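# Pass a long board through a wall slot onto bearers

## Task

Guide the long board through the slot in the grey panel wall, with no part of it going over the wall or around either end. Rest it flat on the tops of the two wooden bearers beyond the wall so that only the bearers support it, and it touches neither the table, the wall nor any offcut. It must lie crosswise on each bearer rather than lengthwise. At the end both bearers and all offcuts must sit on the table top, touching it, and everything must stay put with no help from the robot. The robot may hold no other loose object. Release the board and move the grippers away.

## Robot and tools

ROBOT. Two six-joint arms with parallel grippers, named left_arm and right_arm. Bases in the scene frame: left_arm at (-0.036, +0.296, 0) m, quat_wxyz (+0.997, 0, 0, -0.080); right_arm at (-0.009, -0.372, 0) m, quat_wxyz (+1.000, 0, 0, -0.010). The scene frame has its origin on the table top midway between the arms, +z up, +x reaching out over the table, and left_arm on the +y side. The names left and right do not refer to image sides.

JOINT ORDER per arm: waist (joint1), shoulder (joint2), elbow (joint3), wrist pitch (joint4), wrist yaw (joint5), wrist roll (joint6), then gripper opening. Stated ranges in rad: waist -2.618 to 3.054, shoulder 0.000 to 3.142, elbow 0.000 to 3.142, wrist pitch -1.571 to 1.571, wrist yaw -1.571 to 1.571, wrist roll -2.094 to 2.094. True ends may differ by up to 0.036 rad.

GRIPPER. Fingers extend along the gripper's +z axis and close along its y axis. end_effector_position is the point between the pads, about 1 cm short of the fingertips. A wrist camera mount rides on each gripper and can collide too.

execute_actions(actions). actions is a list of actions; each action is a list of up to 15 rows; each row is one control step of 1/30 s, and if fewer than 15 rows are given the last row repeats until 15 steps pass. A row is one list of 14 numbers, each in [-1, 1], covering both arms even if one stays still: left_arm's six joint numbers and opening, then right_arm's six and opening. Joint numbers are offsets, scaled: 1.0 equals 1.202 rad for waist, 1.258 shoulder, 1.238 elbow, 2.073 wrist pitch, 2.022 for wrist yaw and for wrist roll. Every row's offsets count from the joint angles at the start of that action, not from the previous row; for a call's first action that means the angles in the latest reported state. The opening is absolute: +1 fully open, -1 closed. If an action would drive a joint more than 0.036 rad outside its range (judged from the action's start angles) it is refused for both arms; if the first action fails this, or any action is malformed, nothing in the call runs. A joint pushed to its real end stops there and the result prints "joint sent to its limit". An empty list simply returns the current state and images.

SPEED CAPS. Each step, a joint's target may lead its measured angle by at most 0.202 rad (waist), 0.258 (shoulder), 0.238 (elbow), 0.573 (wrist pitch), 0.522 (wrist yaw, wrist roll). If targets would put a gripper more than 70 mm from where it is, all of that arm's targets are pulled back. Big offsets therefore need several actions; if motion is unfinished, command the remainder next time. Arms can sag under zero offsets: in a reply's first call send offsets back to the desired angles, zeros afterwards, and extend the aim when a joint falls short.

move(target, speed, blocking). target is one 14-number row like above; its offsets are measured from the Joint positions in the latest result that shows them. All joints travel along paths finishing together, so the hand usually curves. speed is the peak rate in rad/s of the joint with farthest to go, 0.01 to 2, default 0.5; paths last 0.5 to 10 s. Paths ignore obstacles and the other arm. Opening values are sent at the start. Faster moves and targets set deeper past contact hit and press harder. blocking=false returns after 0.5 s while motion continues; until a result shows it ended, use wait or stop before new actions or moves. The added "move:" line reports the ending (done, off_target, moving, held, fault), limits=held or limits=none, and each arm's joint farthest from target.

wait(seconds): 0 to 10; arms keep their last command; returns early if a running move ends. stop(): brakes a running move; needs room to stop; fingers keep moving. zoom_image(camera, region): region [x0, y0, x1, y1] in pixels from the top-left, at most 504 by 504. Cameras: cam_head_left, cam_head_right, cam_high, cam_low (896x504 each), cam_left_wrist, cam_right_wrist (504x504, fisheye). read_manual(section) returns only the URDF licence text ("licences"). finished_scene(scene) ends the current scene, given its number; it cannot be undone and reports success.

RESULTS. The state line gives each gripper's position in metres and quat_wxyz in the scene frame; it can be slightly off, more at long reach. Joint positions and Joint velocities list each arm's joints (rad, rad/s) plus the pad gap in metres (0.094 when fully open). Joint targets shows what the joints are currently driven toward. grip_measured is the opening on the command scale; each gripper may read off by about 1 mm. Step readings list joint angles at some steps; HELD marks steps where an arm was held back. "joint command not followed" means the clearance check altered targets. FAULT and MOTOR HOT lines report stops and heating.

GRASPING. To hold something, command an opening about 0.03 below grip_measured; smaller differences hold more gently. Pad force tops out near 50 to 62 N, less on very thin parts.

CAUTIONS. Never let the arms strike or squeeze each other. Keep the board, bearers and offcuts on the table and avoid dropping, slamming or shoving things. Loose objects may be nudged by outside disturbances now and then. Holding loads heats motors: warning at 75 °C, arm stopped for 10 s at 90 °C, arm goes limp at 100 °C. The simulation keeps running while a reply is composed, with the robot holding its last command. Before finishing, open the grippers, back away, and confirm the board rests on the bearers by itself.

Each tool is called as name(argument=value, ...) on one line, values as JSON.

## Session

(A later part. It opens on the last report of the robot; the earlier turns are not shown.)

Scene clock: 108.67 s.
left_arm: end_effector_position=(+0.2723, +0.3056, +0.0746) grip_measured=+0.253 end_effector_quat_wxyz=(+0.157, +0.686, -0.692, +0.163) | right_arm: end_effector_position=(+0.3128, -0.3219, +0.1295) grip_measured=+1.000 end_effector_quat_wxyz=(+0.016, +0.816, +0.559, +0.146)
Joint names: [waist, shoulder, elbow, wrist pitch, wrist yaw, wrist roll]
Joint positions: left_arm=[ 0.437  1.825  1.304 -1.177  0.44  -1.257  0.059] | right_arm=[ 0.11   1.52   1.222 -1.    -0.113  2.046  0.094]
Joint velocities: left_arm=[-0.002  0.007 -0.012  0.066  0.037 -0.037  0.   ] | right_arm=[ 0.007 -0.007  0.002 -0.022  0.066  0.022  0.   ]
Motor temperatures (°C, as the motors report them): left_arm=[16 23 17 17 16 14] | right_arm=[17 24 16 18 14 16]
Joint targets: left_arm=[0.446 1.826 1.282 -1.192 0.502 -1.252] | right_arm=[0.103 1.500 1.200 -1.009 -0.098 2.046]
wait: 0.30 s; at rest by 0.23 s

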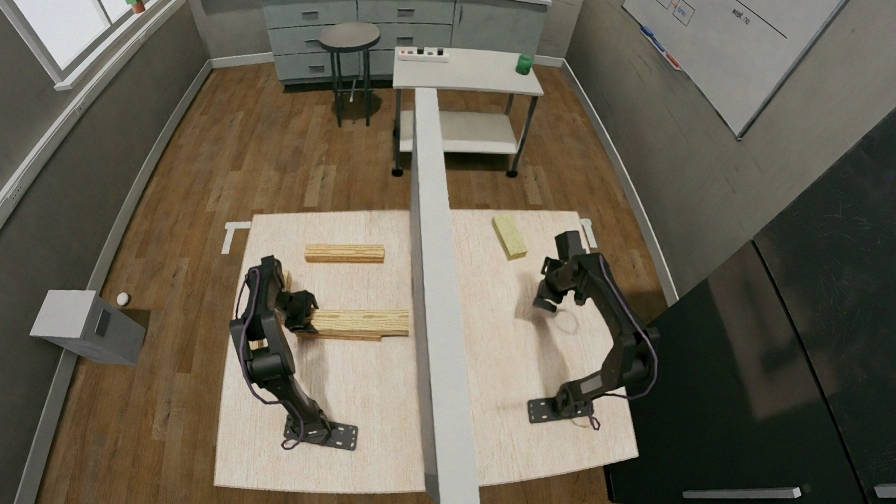

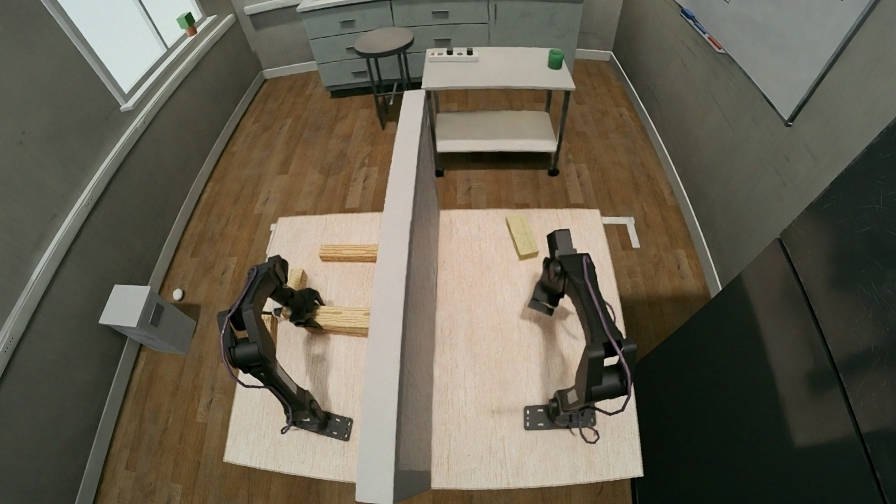

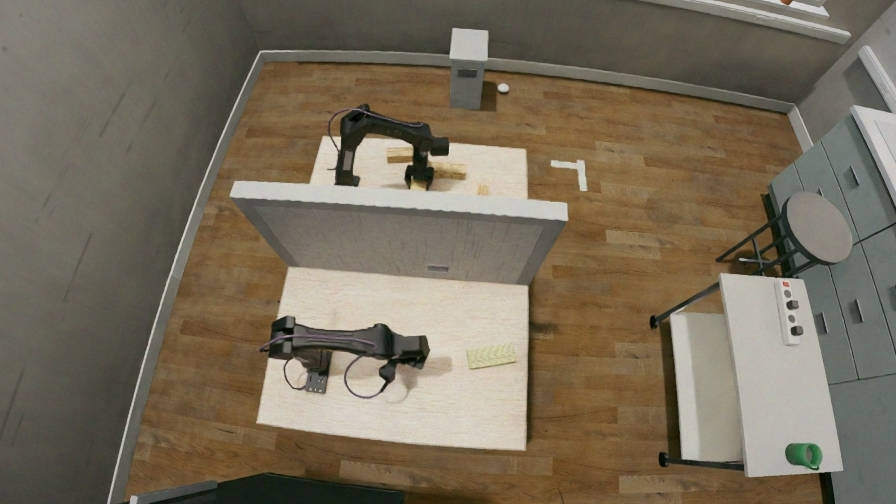

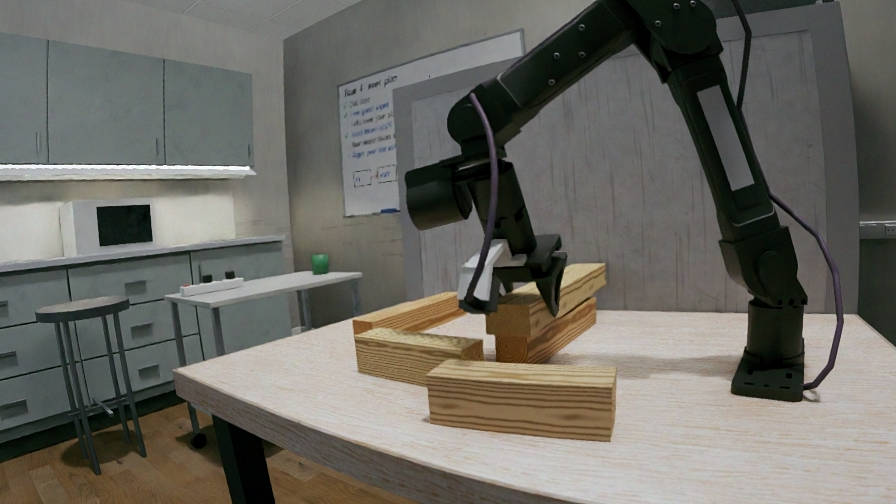

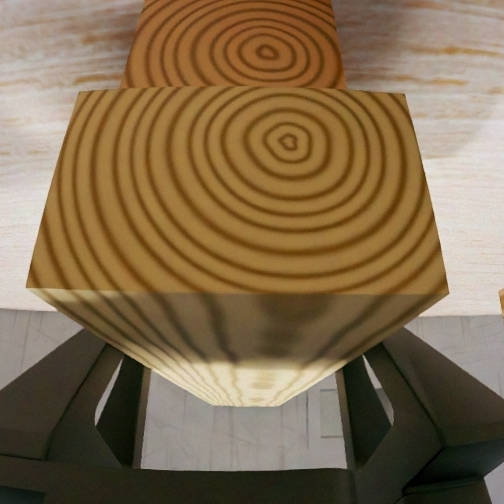

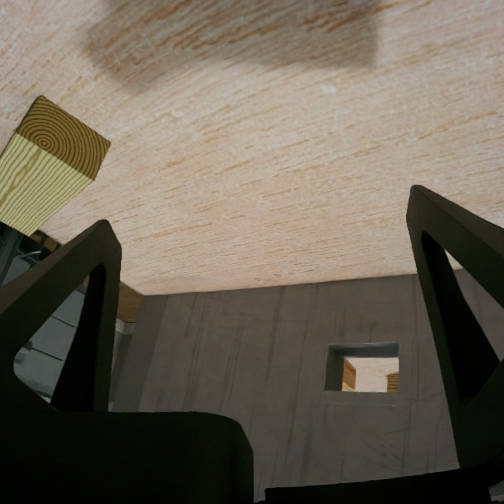

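execute_actions(actions=[[[0.0075,0.0008,-0.0184,-0.0072,0.0307,0.0025,0.0,-0.0058,-0.0159,-0.0178,-0.0043,0.0074,0,1],[0.0075,0.0008,-0.0190,-0.0072,0.0307,0.0025,0.0,-0.0058,-0.0159,-0.0178,-0.0043,0.0074,0,1],[0.0075,0.0008,-0.0196,-0.0068,0.0307,0.0025,0.0,-0.0058,-0.0159,-0.0178,-0.0043,0.0074,0,1],[0.0075,0.0008,-0.0202,-0.0064,0.0307,0.0025,0.0,-0.0058,-0.0159,-0.0178,-0.0043,0.0074,0,1],[0.0075,0.0008,-0.0208,-0.0060,0.0307,0.0025,0.0,-0.0058,-0.0159,-0.0178,-0.0043,0.0074,0,1],[0.0075,0.0008,-0.0214,-0.0056,0.0307,0.0025,0.0,-0.0058,-0.0159,-0.0178,-0.0043,0.0074,0,1],[0.0075,0.0008,-0.0220,-0.0052,0.0307,0.0025,0.0,-0.0058,-0.0159,-0.0178,-0.0043,0.0074,0,1],[0.0075,0.0008,-0.0226,-0.0048,0.0307,0.0025,0.0,-0.0058,-0.0159,-0.0178,-0.0043,0.0074,0,1],[0.0075,0.0008,-0.0226,-0.0044,0.0307,0.0025,0.0,-0.0058,-0.0159,-0.0178,-0.0043,0.0074,0,1],[0.0075,0.0008,-0.0226,-0.0040,0.0307,0.0025,0.0,-0.0058,-0.0159,-0.0178,-0.0043,0.0074,0,1],[0.0075,0.0008,-0.0226,-0.0036,0.0307,0.0025,0.0,-0.0058,-0.0159,-0.0178,-0.0043,0.0074,0,1],[0.0075,0.0008,-0.0226,-0.0032,0.0307,0.0025,0.0,-0.0058,-0.0159,-0.0178,-0.0043,0.0074,0,1],[0.0075,0.0008,-0.0226,-0.0028,0.0307,0.0025,0.0,-0.0058,-0.0159,-0.0178,-0.0043,0.0074,0,1],[0.0075,0.0008,-0.0226,-0.0024,0.0307,0.0025,0.0,-0.0058,-0.0159,-0.0178,-0.0043,0.0074,0,1]]])

wait(seconds=0.3)

zoom_image(camera="cam_low", region=[440, 230, 640, 380])

Scene clock: 109.73 s.
left_arm: end_effector_position=(+0.2706, +0.3049, +0.0722) grip_measured=+0.253 end_effector_quat_wxyz=(+0.159, +0.685, -0.692, +0.162) | right_arm: end_effector_position=(+0.3128, -0.3219, +0.1295) grip_measured=+1.000 end_effector_quat_wxyz=(+0.016, +0.816, +0.559, +0.146)
Joint names: [waist, shoulder, elbow, wrist pitch, wrist yaw, wrist roll]
Joint positions: left_arm=[ 0.437  1.825  1.293 -1.171  0.441 -1.255  0.059] | right_arm=[ 0.11   1.52   1.222 -1.    -0.113  2.046  0.094]
Joint velocities: left_arm=[-0.002 -0.027 -0.002  0.081 -0.051 -0.066  0.   ] | right_arm=[ 0.017 -0.007  0.017  0.022 -0.022  0.022  0.   ]
Motor temperatures (°C, as the motors report them): left_arm=[16 22 17 17 16 14] | right_arm=[17 24 16 18 14 16]
Joint targets: left_arm=[0.446 1.826 1.276 -1.182 0.502 -1.252] | right_arm=[0.103 1.500 1.200 -1.009 -0.098 2.046]
Step readings (joint positions):
0: left_arm=[0.437 1.825 1.304 -1.177 0.440 -1.257] | right_arm=[0.110 1.520 1.222 -1.000 -0.113 2.046]
1: left_arm=[0.437 1.825 1.304 -1.177 0.440 -1.257] | right_arm=[0.110 1.520 1.222 -1.000 -0.113 2.046]
2: left_arm=[0.437 1.825 1.303 -1.176 0.440 -1.257] | right_arm=[0.110 1.520 1.222 -1.000 -0.113 2.046]
4: left_arm=[0.437 1.825 1.297 -1.173 0.441 -1.257] | right_arm=[0.110 1.520 1.222 -1.000 -0.113 2.046]
8: left_arm=[0.437 1.825 1.293 -1.171 0.441 -1.255] | right_arm=[0.110 1.520 1.222 -1.000 -0.113 2.046]
15: Joint positions above

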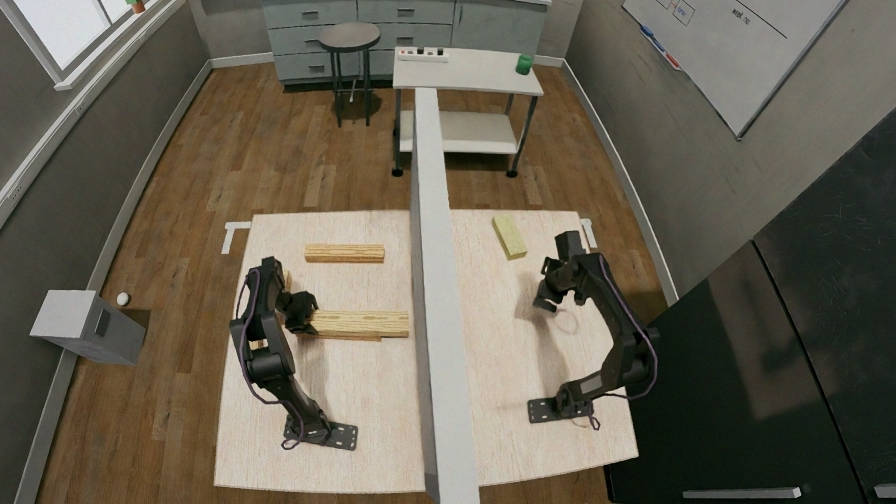

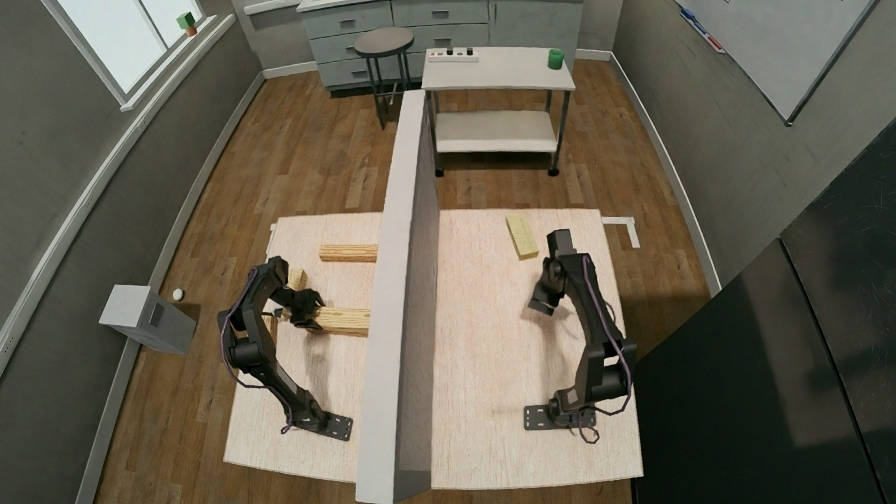

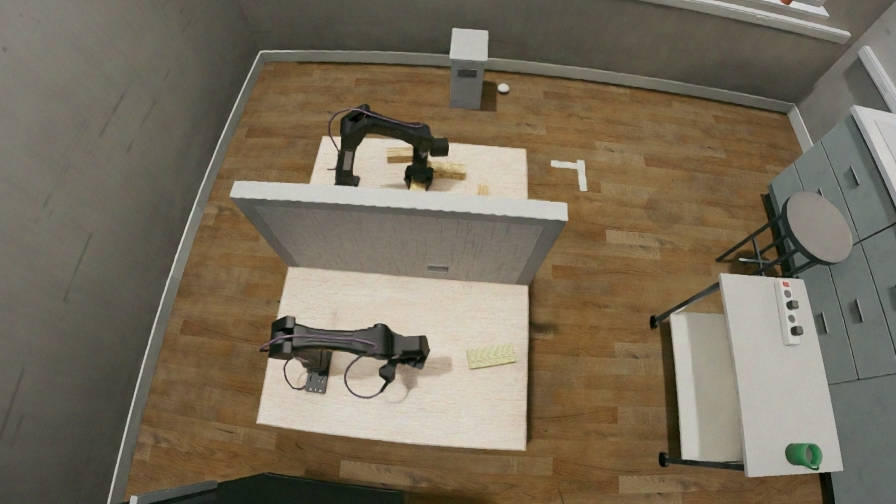

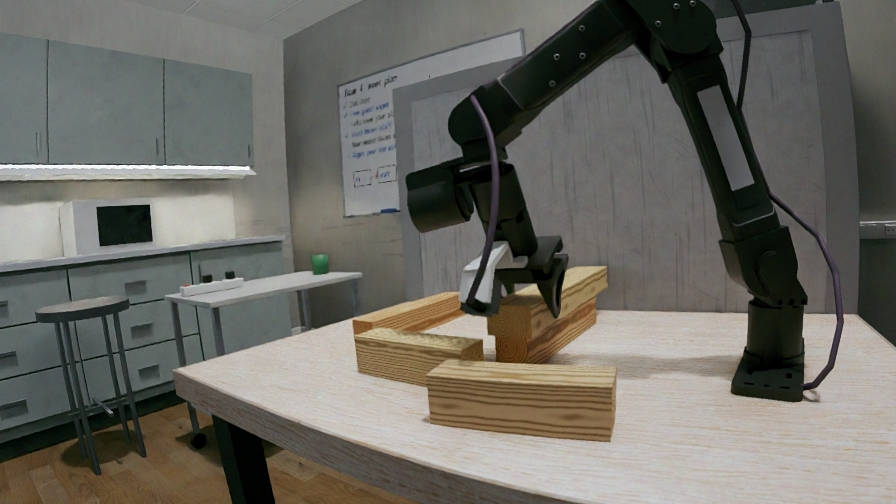

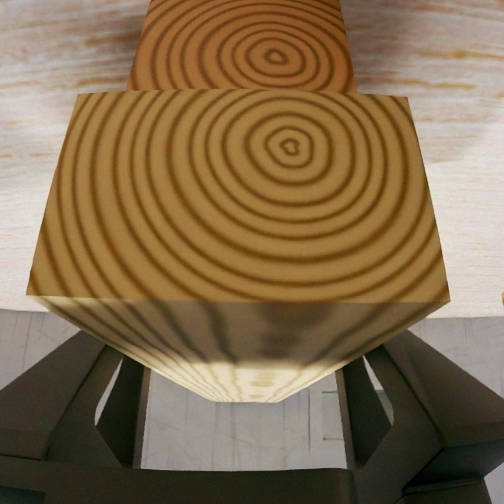

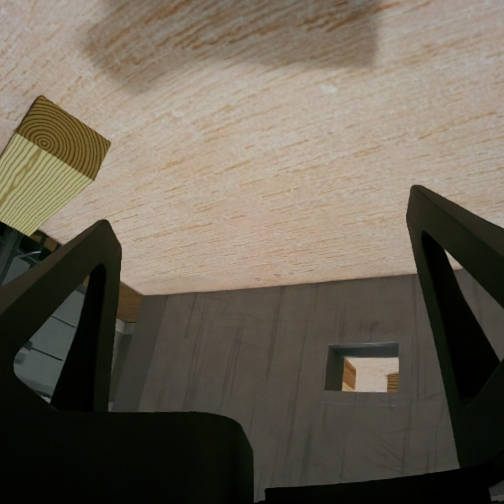

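Scene clock: 110.03 s.
left_arm: end_effector_position=(+0.2706, +0.3049, +0.0722) grip_measured=+0.253 end_effector_quat_wxyz=(+0.159, +0.685, -0.692, +0.162) | right_arm: end_effector_position=(+0.3128, -0.3219, +0.1295) grip_measured=+1.000 end_effector_quat_wxyz=(+0.016, +0.816, +0.559, +0.146)
Joint names: [waist, shoulder, elbow, wrist pitch, wrist yaw, wrist roll]
Joint positions: left_arm=[ 0.437  1.825  1.293 -1.171  0.441 -1.255  0.059] | right_arm=[ 0.11   1.52   1.222 -1.    -0.113  2.046  0.094]
Joint velocities: left_arm=[-0.012 -0.002 -0.007  0.007 -0.007 -0.081 -0.001] | right_arm=[ 0.022 -0.022  0.002 -0.007  0.051  0.007  0.   ]
Motor temperatures (°C, as the motors report them): left_arm=[16 22 17 17 16 14] | right_arm=[17 24 16 18 14 16]
Joint targets: left_arm=[0.446 1.826 1.276 -1.182 0.502 -1.252] | right_arm=[0.103 1.500 1.200 -1.009 -0.098 2.046]
wait: 0.30 s; at rest by 0.17 s

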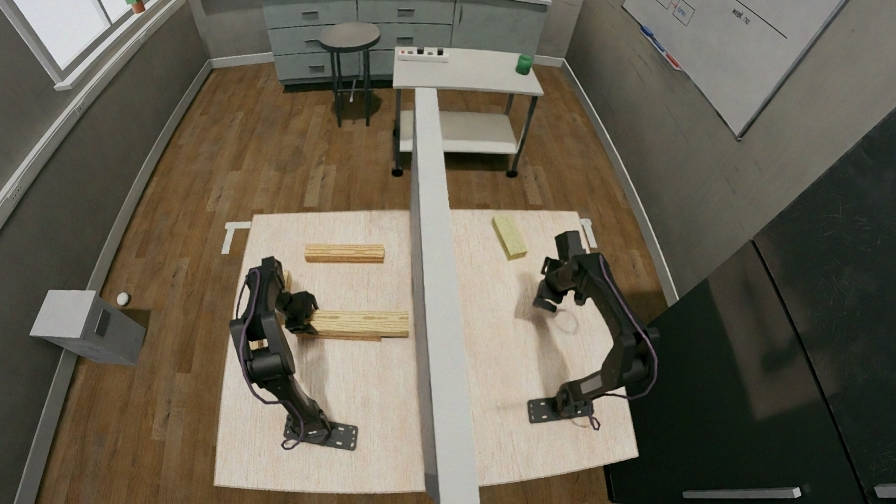

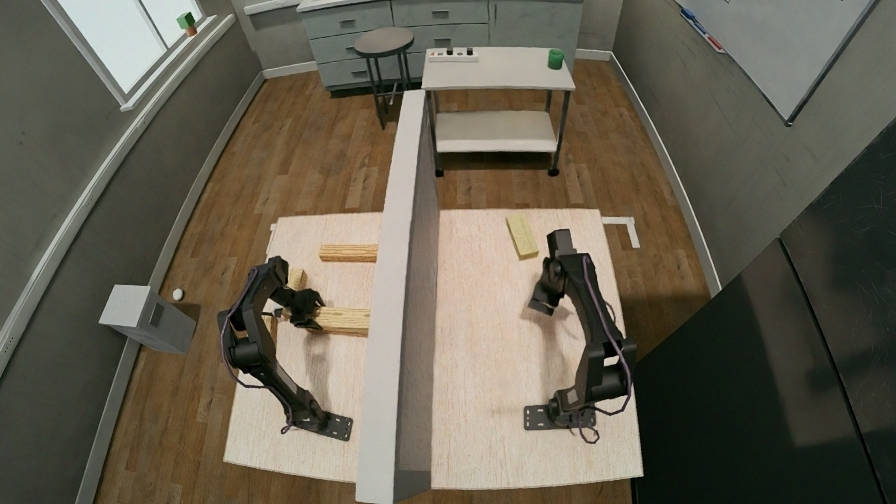

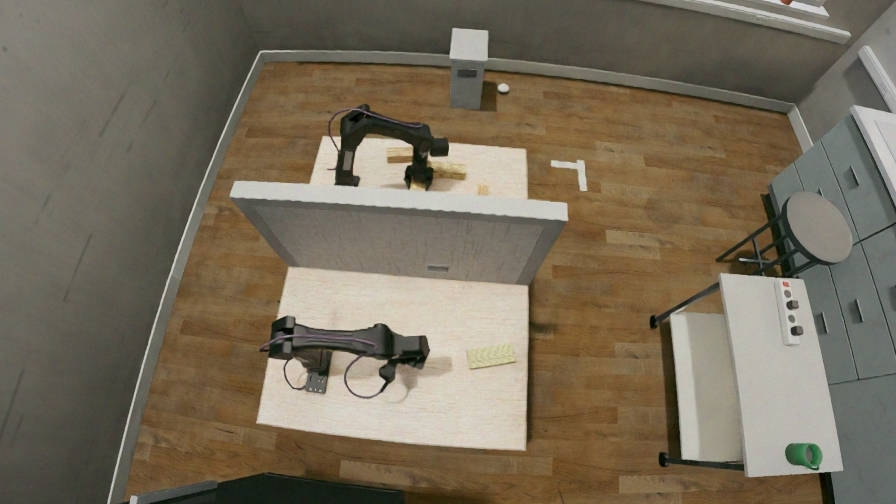

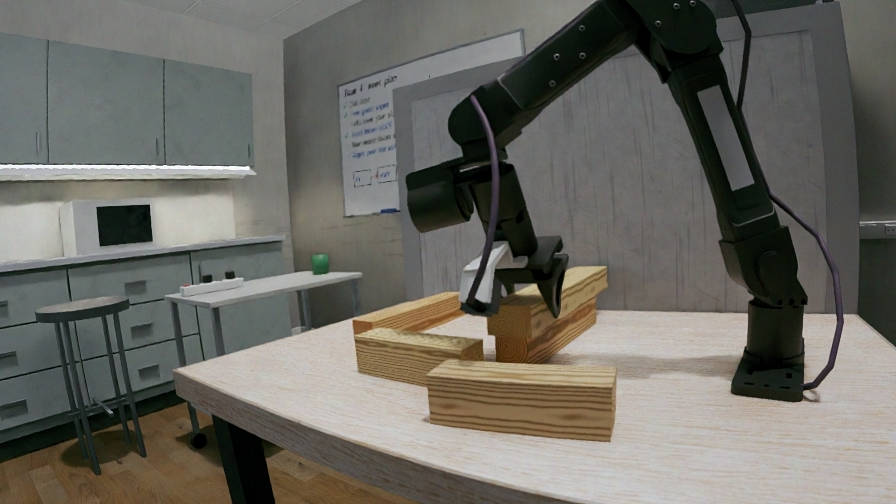

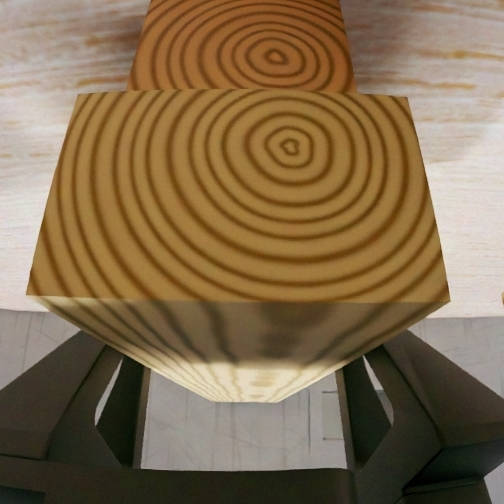

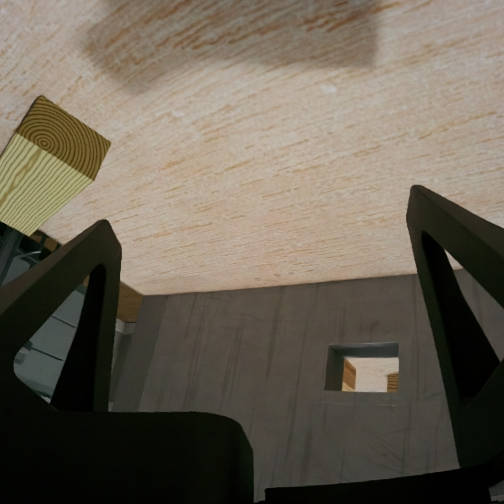

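Region (440, 230, 640, 380) of cam_low's 896x504 image, scaled by 2.520, with more detail than that image has; it fills the top 378 rows of this view, and the rest is white.

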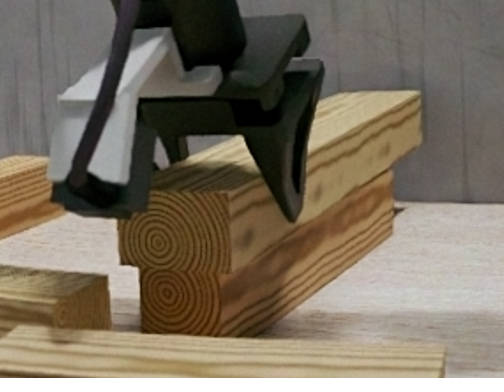

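execute_actions(actions=[[[0.006,0.0008,-0.010,-0.0053,0.023,0.0015,0.0,-0.0058,-0.0159,-0.0178,-0.0043,0.0074,0,1],[0.005,0.0008,-0.006,-0.0053,0.015,0.0015,0.0,-0.0058,-0.0159,-0.0178,-0.0043,0.0074,0,1],[0.004,0.0,-0.003,-0.0053,0.008,0.0015,0.0,-0.0058,-0.0159,-0.0178,-0.0043,0.0074,0,1],[0.003,-0.003,0.0,-0.0053,0.0,0.0015,0.0,-0.0058,-0.0159,-0.0178,-0.0043,0.0074,0,1],[0.003,-0.007,0.006,-0.006,0.0,0.0015,1.0,-0.0058,-0.0159,-0.0178,-0.0043,0.0074,0,1],[0.003,-0.011,0.012,-0.007,0.0,0.0015,1.0,-0.0058,-0.0159,-0.0178,-0.0043,0.0074,0,1],[0.003,-0.015,0.018,-0.008,0.0,0.0015,1.0,-0.0058,-0.0159,-0.0178,-0.0043,0.0074,0,1],[0.003,-0.0192,0.0282,-0.0143,0.0,0.0015,1.0,-0.0058,-0.0159,-0.0178,-0.0043,0.0074,0,1],[0.003,-0.0213,0.0344,-0.0191,0.0,0.0015,1.0,-0.0058,-0.0159,-0.0178,-0.0043,0.0074,0,1],[0.003,-0.0235,0.0406,-0.0239,0.0,0.0015,1.0,-0.0058,-0.0159,-0.0178,-0.0043,0.0074,0,1],[0.003,-0.0256,0.0468,-0.0287,0.0,0.0015,1.0,-0.0058,-0.0159,-0.0178,-0.0043,0.0074,0,1],[0.003,-0.0278,0.0530,-0.0335,0.0,0.0015,1.0,-0.0058,-0.0159,-0.0178,-0.0043,0.0074,0,1],[0.003,-0.0299,0.0592,-0.0383,0.0,0.0015,1.0,-0.0058,-0.0159,-0.0178,-0.0043,0.0074,0,1],[0.003,-0.0321,0.0654,-0.0431,0.0,0.0015,1.0,-0.0058,-0.0159,-0.0178,-0.0043,0.0074,0,1],[0.003,-0.0342,0.0715,-0.0478,0.0,0.0015,1.0,-0.0058,-0.0159,-0.0178,-0.0043,0.0074,0,1]]])

wait(seconds=0.3)

Scene clock: 112.17 s.
left_arm: end_effector_position=(+0.2720, +0.3065, +0.0836) grip_measured=+1.000 end_effector_quat_wxyz=(+0.158, +0.685, -0.693, +0.159) | right_arm: end_effector_position=(+0.3128, -0.3219, +0.1295) grip_measured=+1.000 end_effector_quat_wxyz=(+0.016, +0.816, +0.559, +0.146)
Joint names: [waist, shoulder, elbow, wrist pitch, wrist yaw, wrist roll]
Joint positions: left_arm=[ 0.437  1.821  1.337 -1.219  0.434 -1.255  0.094] | right_arm=[ 0.11   1.52   1.222 -1.    -0.113  2.046  0.094]
Joint velocities: left_arm=[ 0.007 -0.085  0.222 -0.198  0.007 -0.037  0.   ] | right_arm=[-0.007  0.002 -0.012 -0.022 -0.037 -0.022  0.   ]
Motor temperatures (°C, as the motors report them): left_arm=[16 22 17 17 16 14] | right_arm=[17 24 16 18 14 16]
Joint targets: left_arm=[0.441 1.782 1.382 -1.269 0.441 -1.252] | right_arm=[0.103 1.500 1.200 -1.009 -0.098 2.046]
Step readings (joint positions):
0: left_arm=[0.437 1.825 1.293 -1.171 0.441 -1.255] | right_arm=[0.110 1.520 1.222 -1.000 -0.113 2.046]
1: left_arm=[0.437 1.825 1.293 -1.171 0.441 -1.255] | right_arm=[0.110 1.520 1.222 -1.000 -0.113 2.046]
2: left_arm=[0.437 1.825 1.293 -1.171 0.440 -1.255] | right_arm=[0.110 1.520 1.222 -1.000 -0.113 2.046]
4: left_arm=[0.437 1.825 1.293 -1.170 0.435 -1.255] | right_arm=[0.110 1.520 1.222 -1.000 -0.113 2.046]
8: left_arm=[0.437 1.825 1.293 -1.172 0.434 -1.255] | right_arm=[0.110 1.520 1.222 -1.000 -0.113 2.046]
15: Joint positions above

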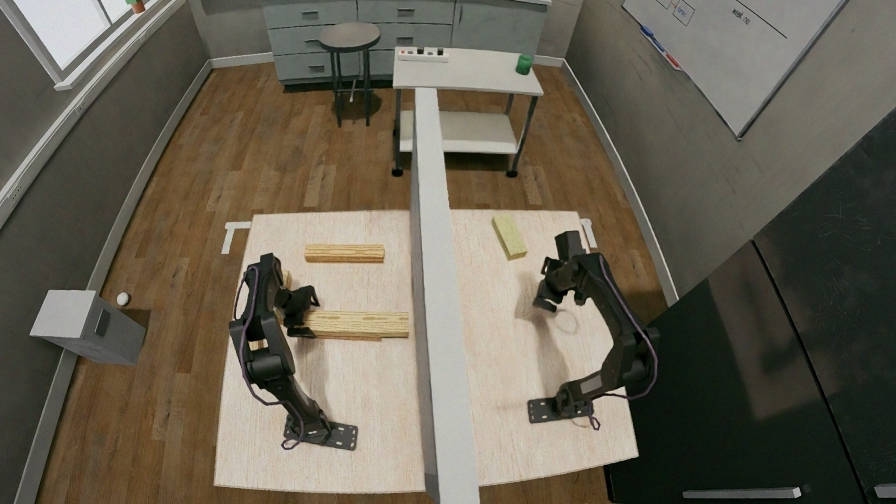

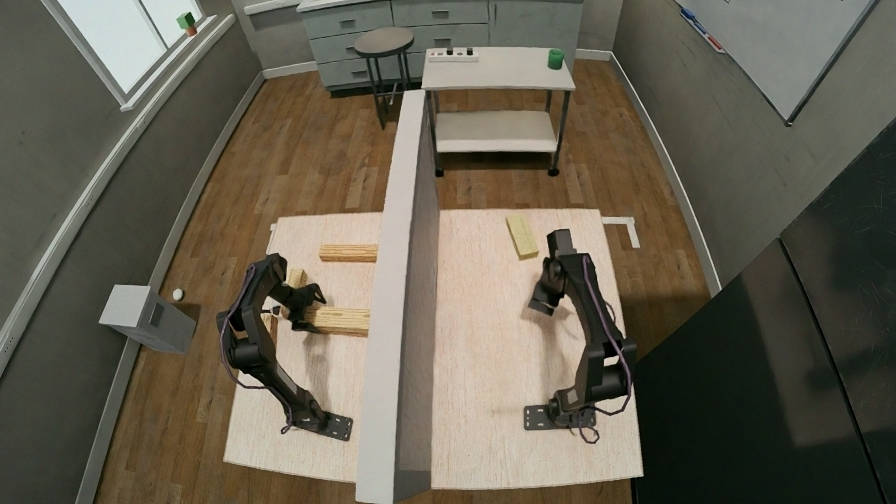

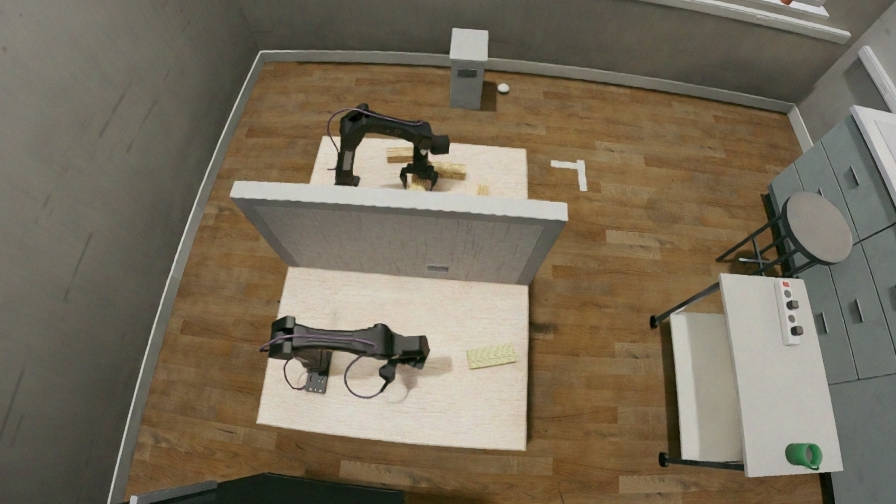

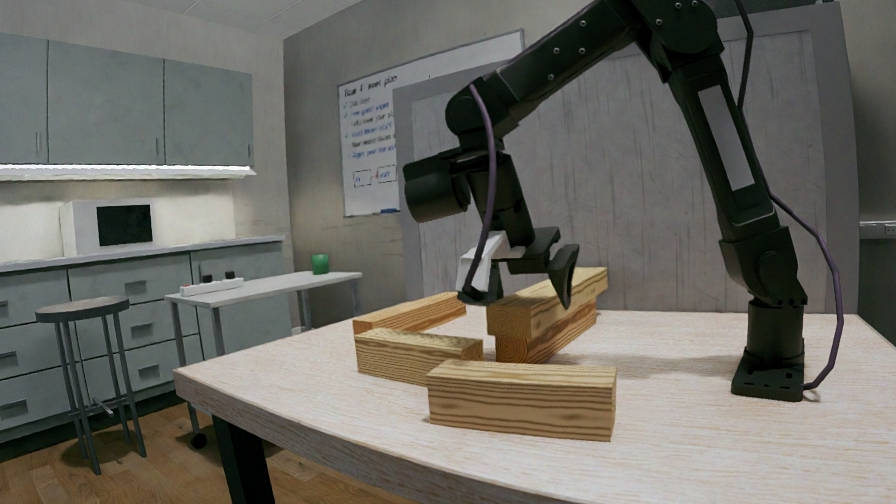

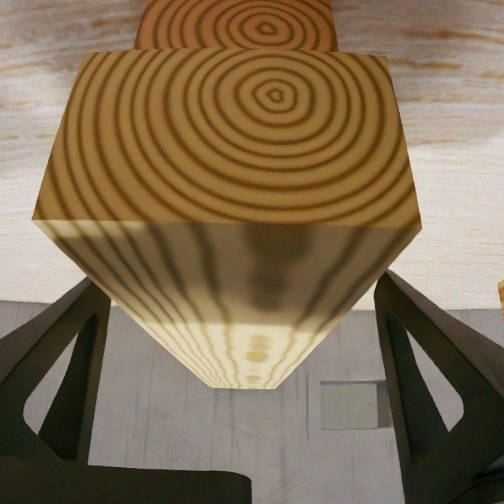

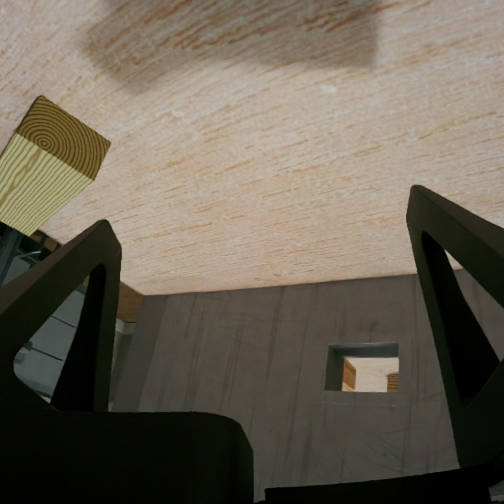

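Scene clock: 112.47 s.
left_arm: end_effector_position=(+0.2706, +0.3061, +0.0931) grip_measured=+1.000 end_effector_quat_wxyz=(+0.156, +0.685, -0.693, +0.160) | right_arm: end_effector_position=(+0.3128, -0.3219, +0.1295) grip_measured=+1.000 end_effector_quat_wxyz=(+0.016, +0.816, +0.559, +0.146)
Joint names: [waist, shoulder, elbow, wrist pitch, wrist yaw, wrist roll]
Joint positions: left_arm=[ 0.437  1.804  1.355 -1.25   0.434 -1.255  0.094] | right_arm=[ 0.11   1.52   1.222 -1.    -0.113  2.046  0.094]
Joint velocities: left_arm=[-0.007 -0.002  0.002 -0.081 -0.022 -0.022  0.   ] | right_arm=[ 0.007  0.007  0.007 -0.007  0.037  0.007  0.   ]
Motor temperatures (°C, as the motors report them): left_arm=[16 22 17 17 16 14] | right_arm=[17 24 16 18 14 16]
Joint targets: left_arm=[0.441 1.782 1.382 -1.270 0.441 -1.252] | right_arm=[0.103 1.500 1.200 -1.009 -0.098 2.046]
wait: 0.30 s; no rest

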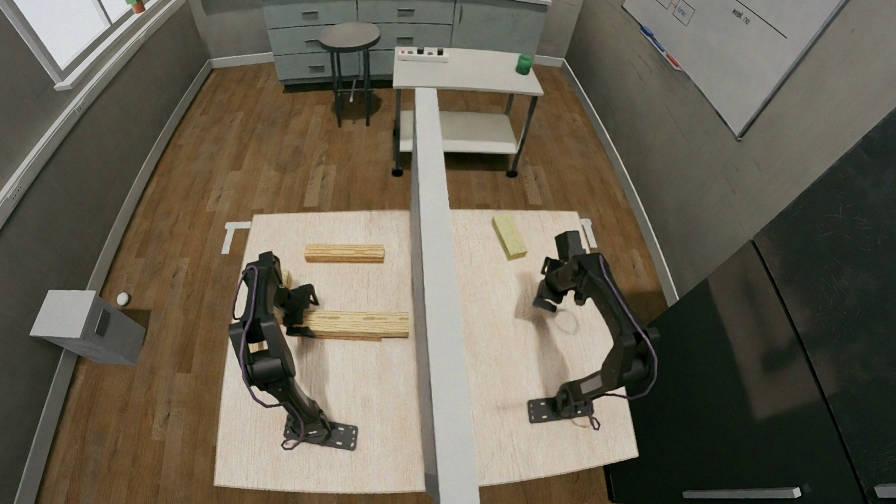

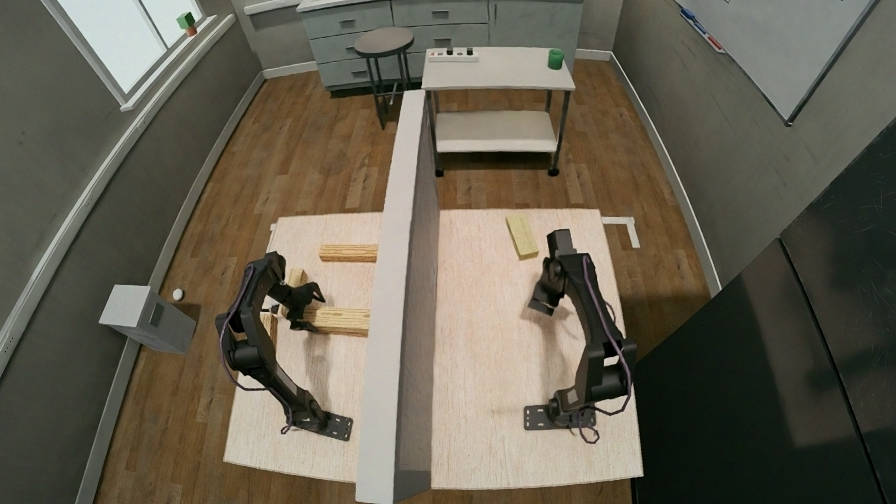

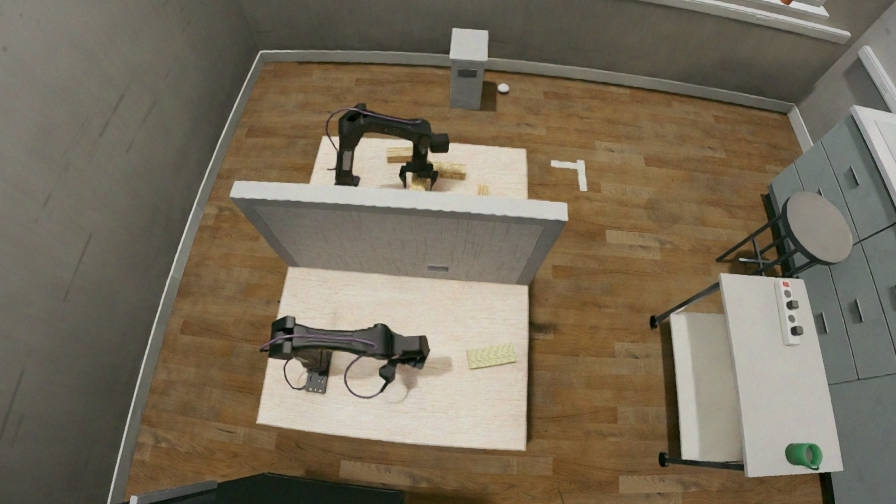

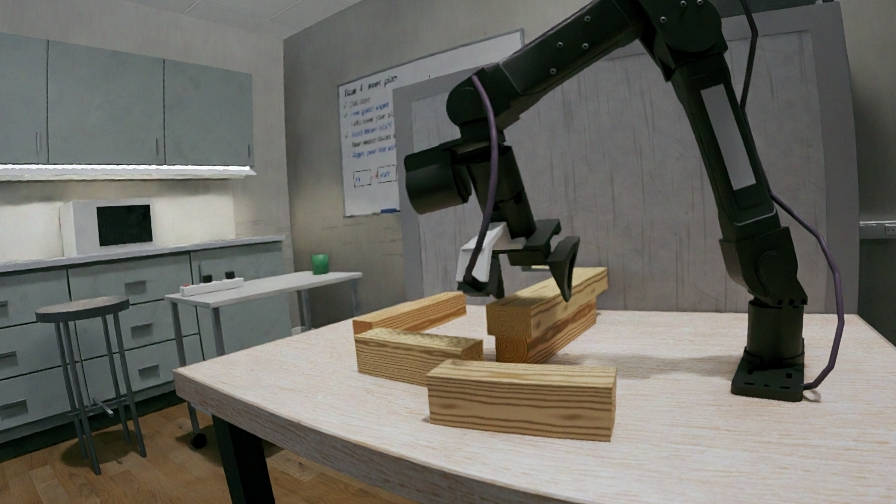

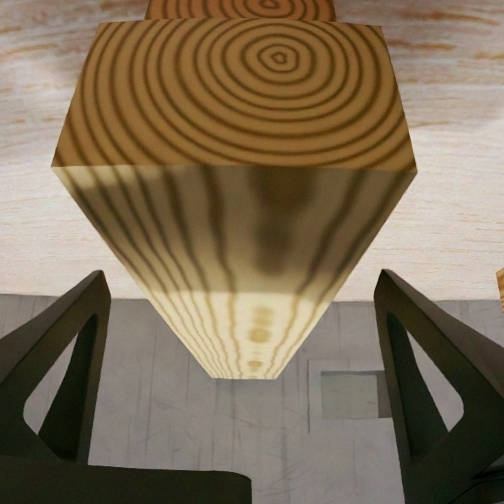

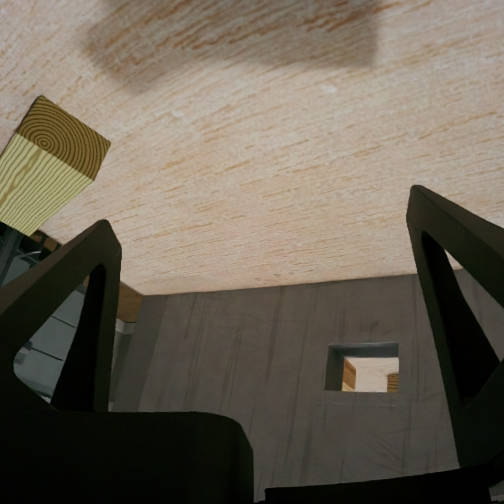

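move(target=[-0.4854,-0.0366,-0.0415,0.0695,-0.2196,-0.3076,1.0,-0.0058,-0.0159,-0.0178,-0.0043,0.0074,0,1], speed=0.8)

Scene clock: 114.40 s.
left_arm: end_effector_position=(+0.2706, +0.1972, +0.0731) grip_measured=+1.000 end_effector_quat_wxyz=(+0.003, +0.703, -0.711, +0.002) | right_arm: end_effector_position=(+0.3128, -0.3219, +0.1295) grip_measured=+1.000 end_effector_quat_wxyz=(+0.016, +0.816, +0.558, +0.146)
Joint names: [waist, shoulder, elbow, wrist pitch, wrist yaw, wrist roll]
Joint positions: left_arm=[-0.15   1.784  1.324 -1.11   0.007 -1.871  0.094] | right_arm=[ 0.11   1.52   1.222 -1.    -0.113  2.046  0.094]
Joint velocities: left_arm=[-0.032  0.002  0.002 -0.007  0.007  0.051  0.   ] | right_arm=[ 0.012 -0.022  0.002 -0.007 -0.007  0.022  0.   ]
Motor temperatures (°C, as the motors report them): left_arm=[16 22 17 17 16 14] | right_arm=[17 24 16 18 14 16]
Joint targets: left_arm=[-0.147 1.758 1.303 -1.106 -0.011 -1.877] | right_arm=[0.103 1.500 1.200 -1.009 -0.098 2.046]
move: off_target (left_arm, right_arm); limits=none; left_arm: farthest joint: the shoulder, 0.026 radians from its target (0.046 radians at the start); right_arm: farthest joint: the elbow, 0.022 radians from its target (0.022 radians at the start)

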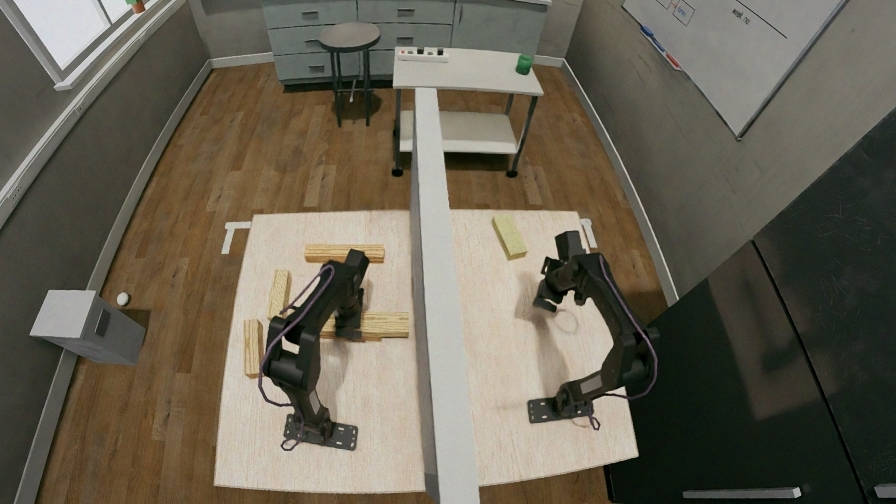

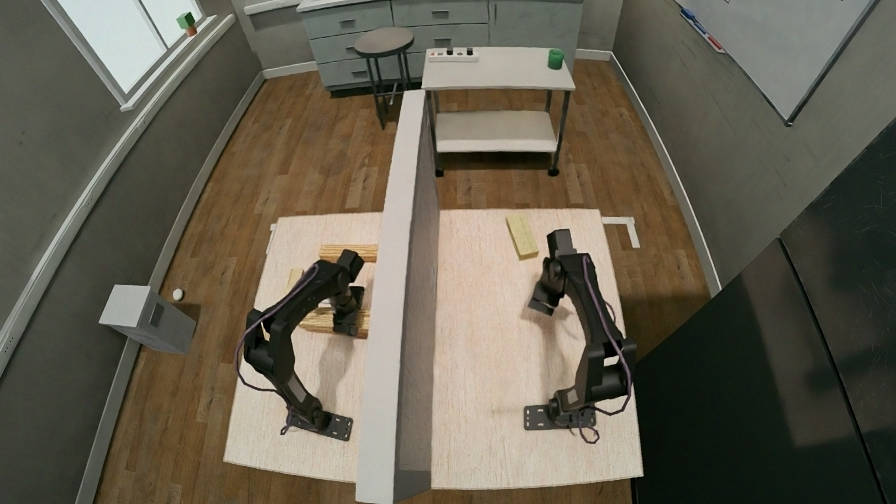

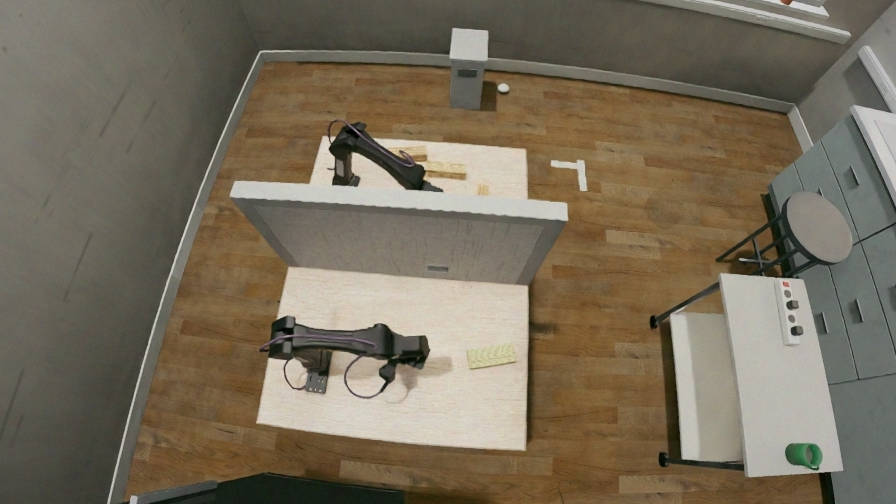

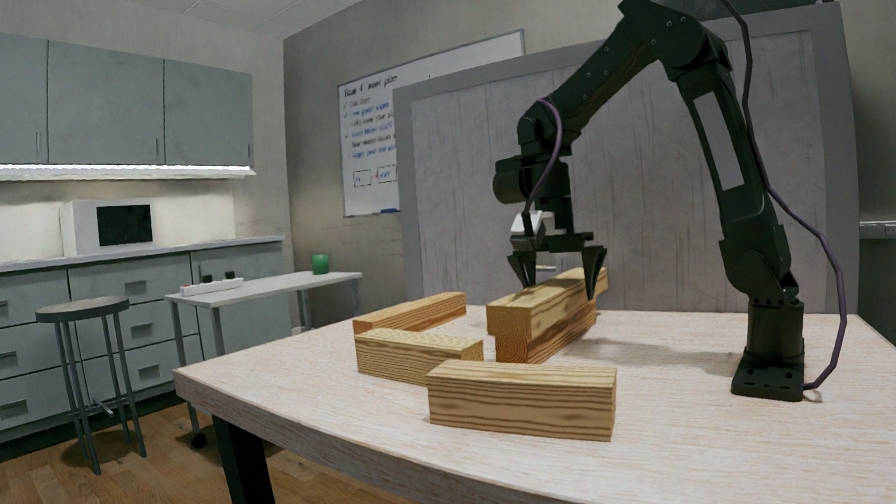

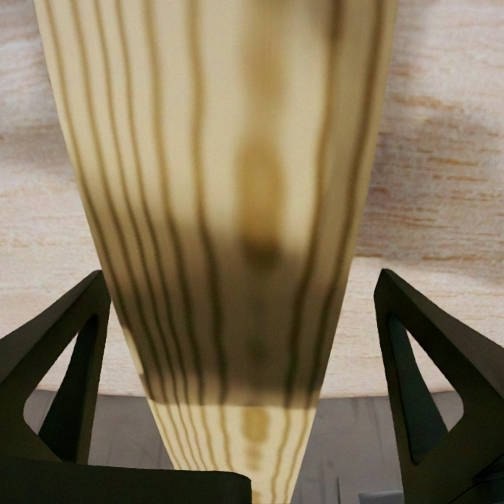

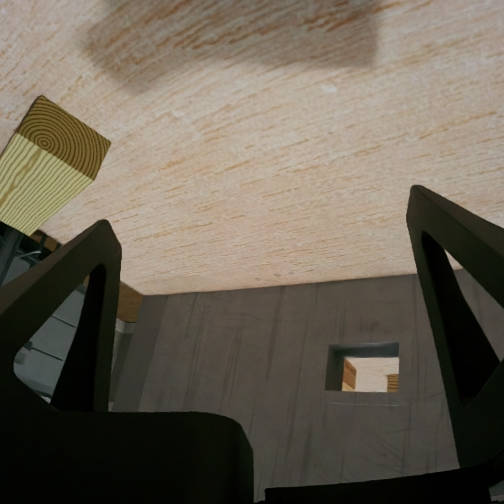

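zoom_image(camera="cam_low", region=[440, 200, 640, 380])

Region (440, 200, 640, 380) of cam_low's 896x504 image, scaled by 2.520, with more detail than that image has; it fills the top 454 rows of this view, and the rest is white.

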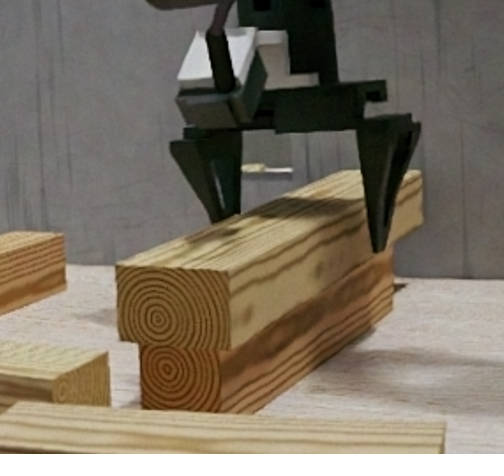

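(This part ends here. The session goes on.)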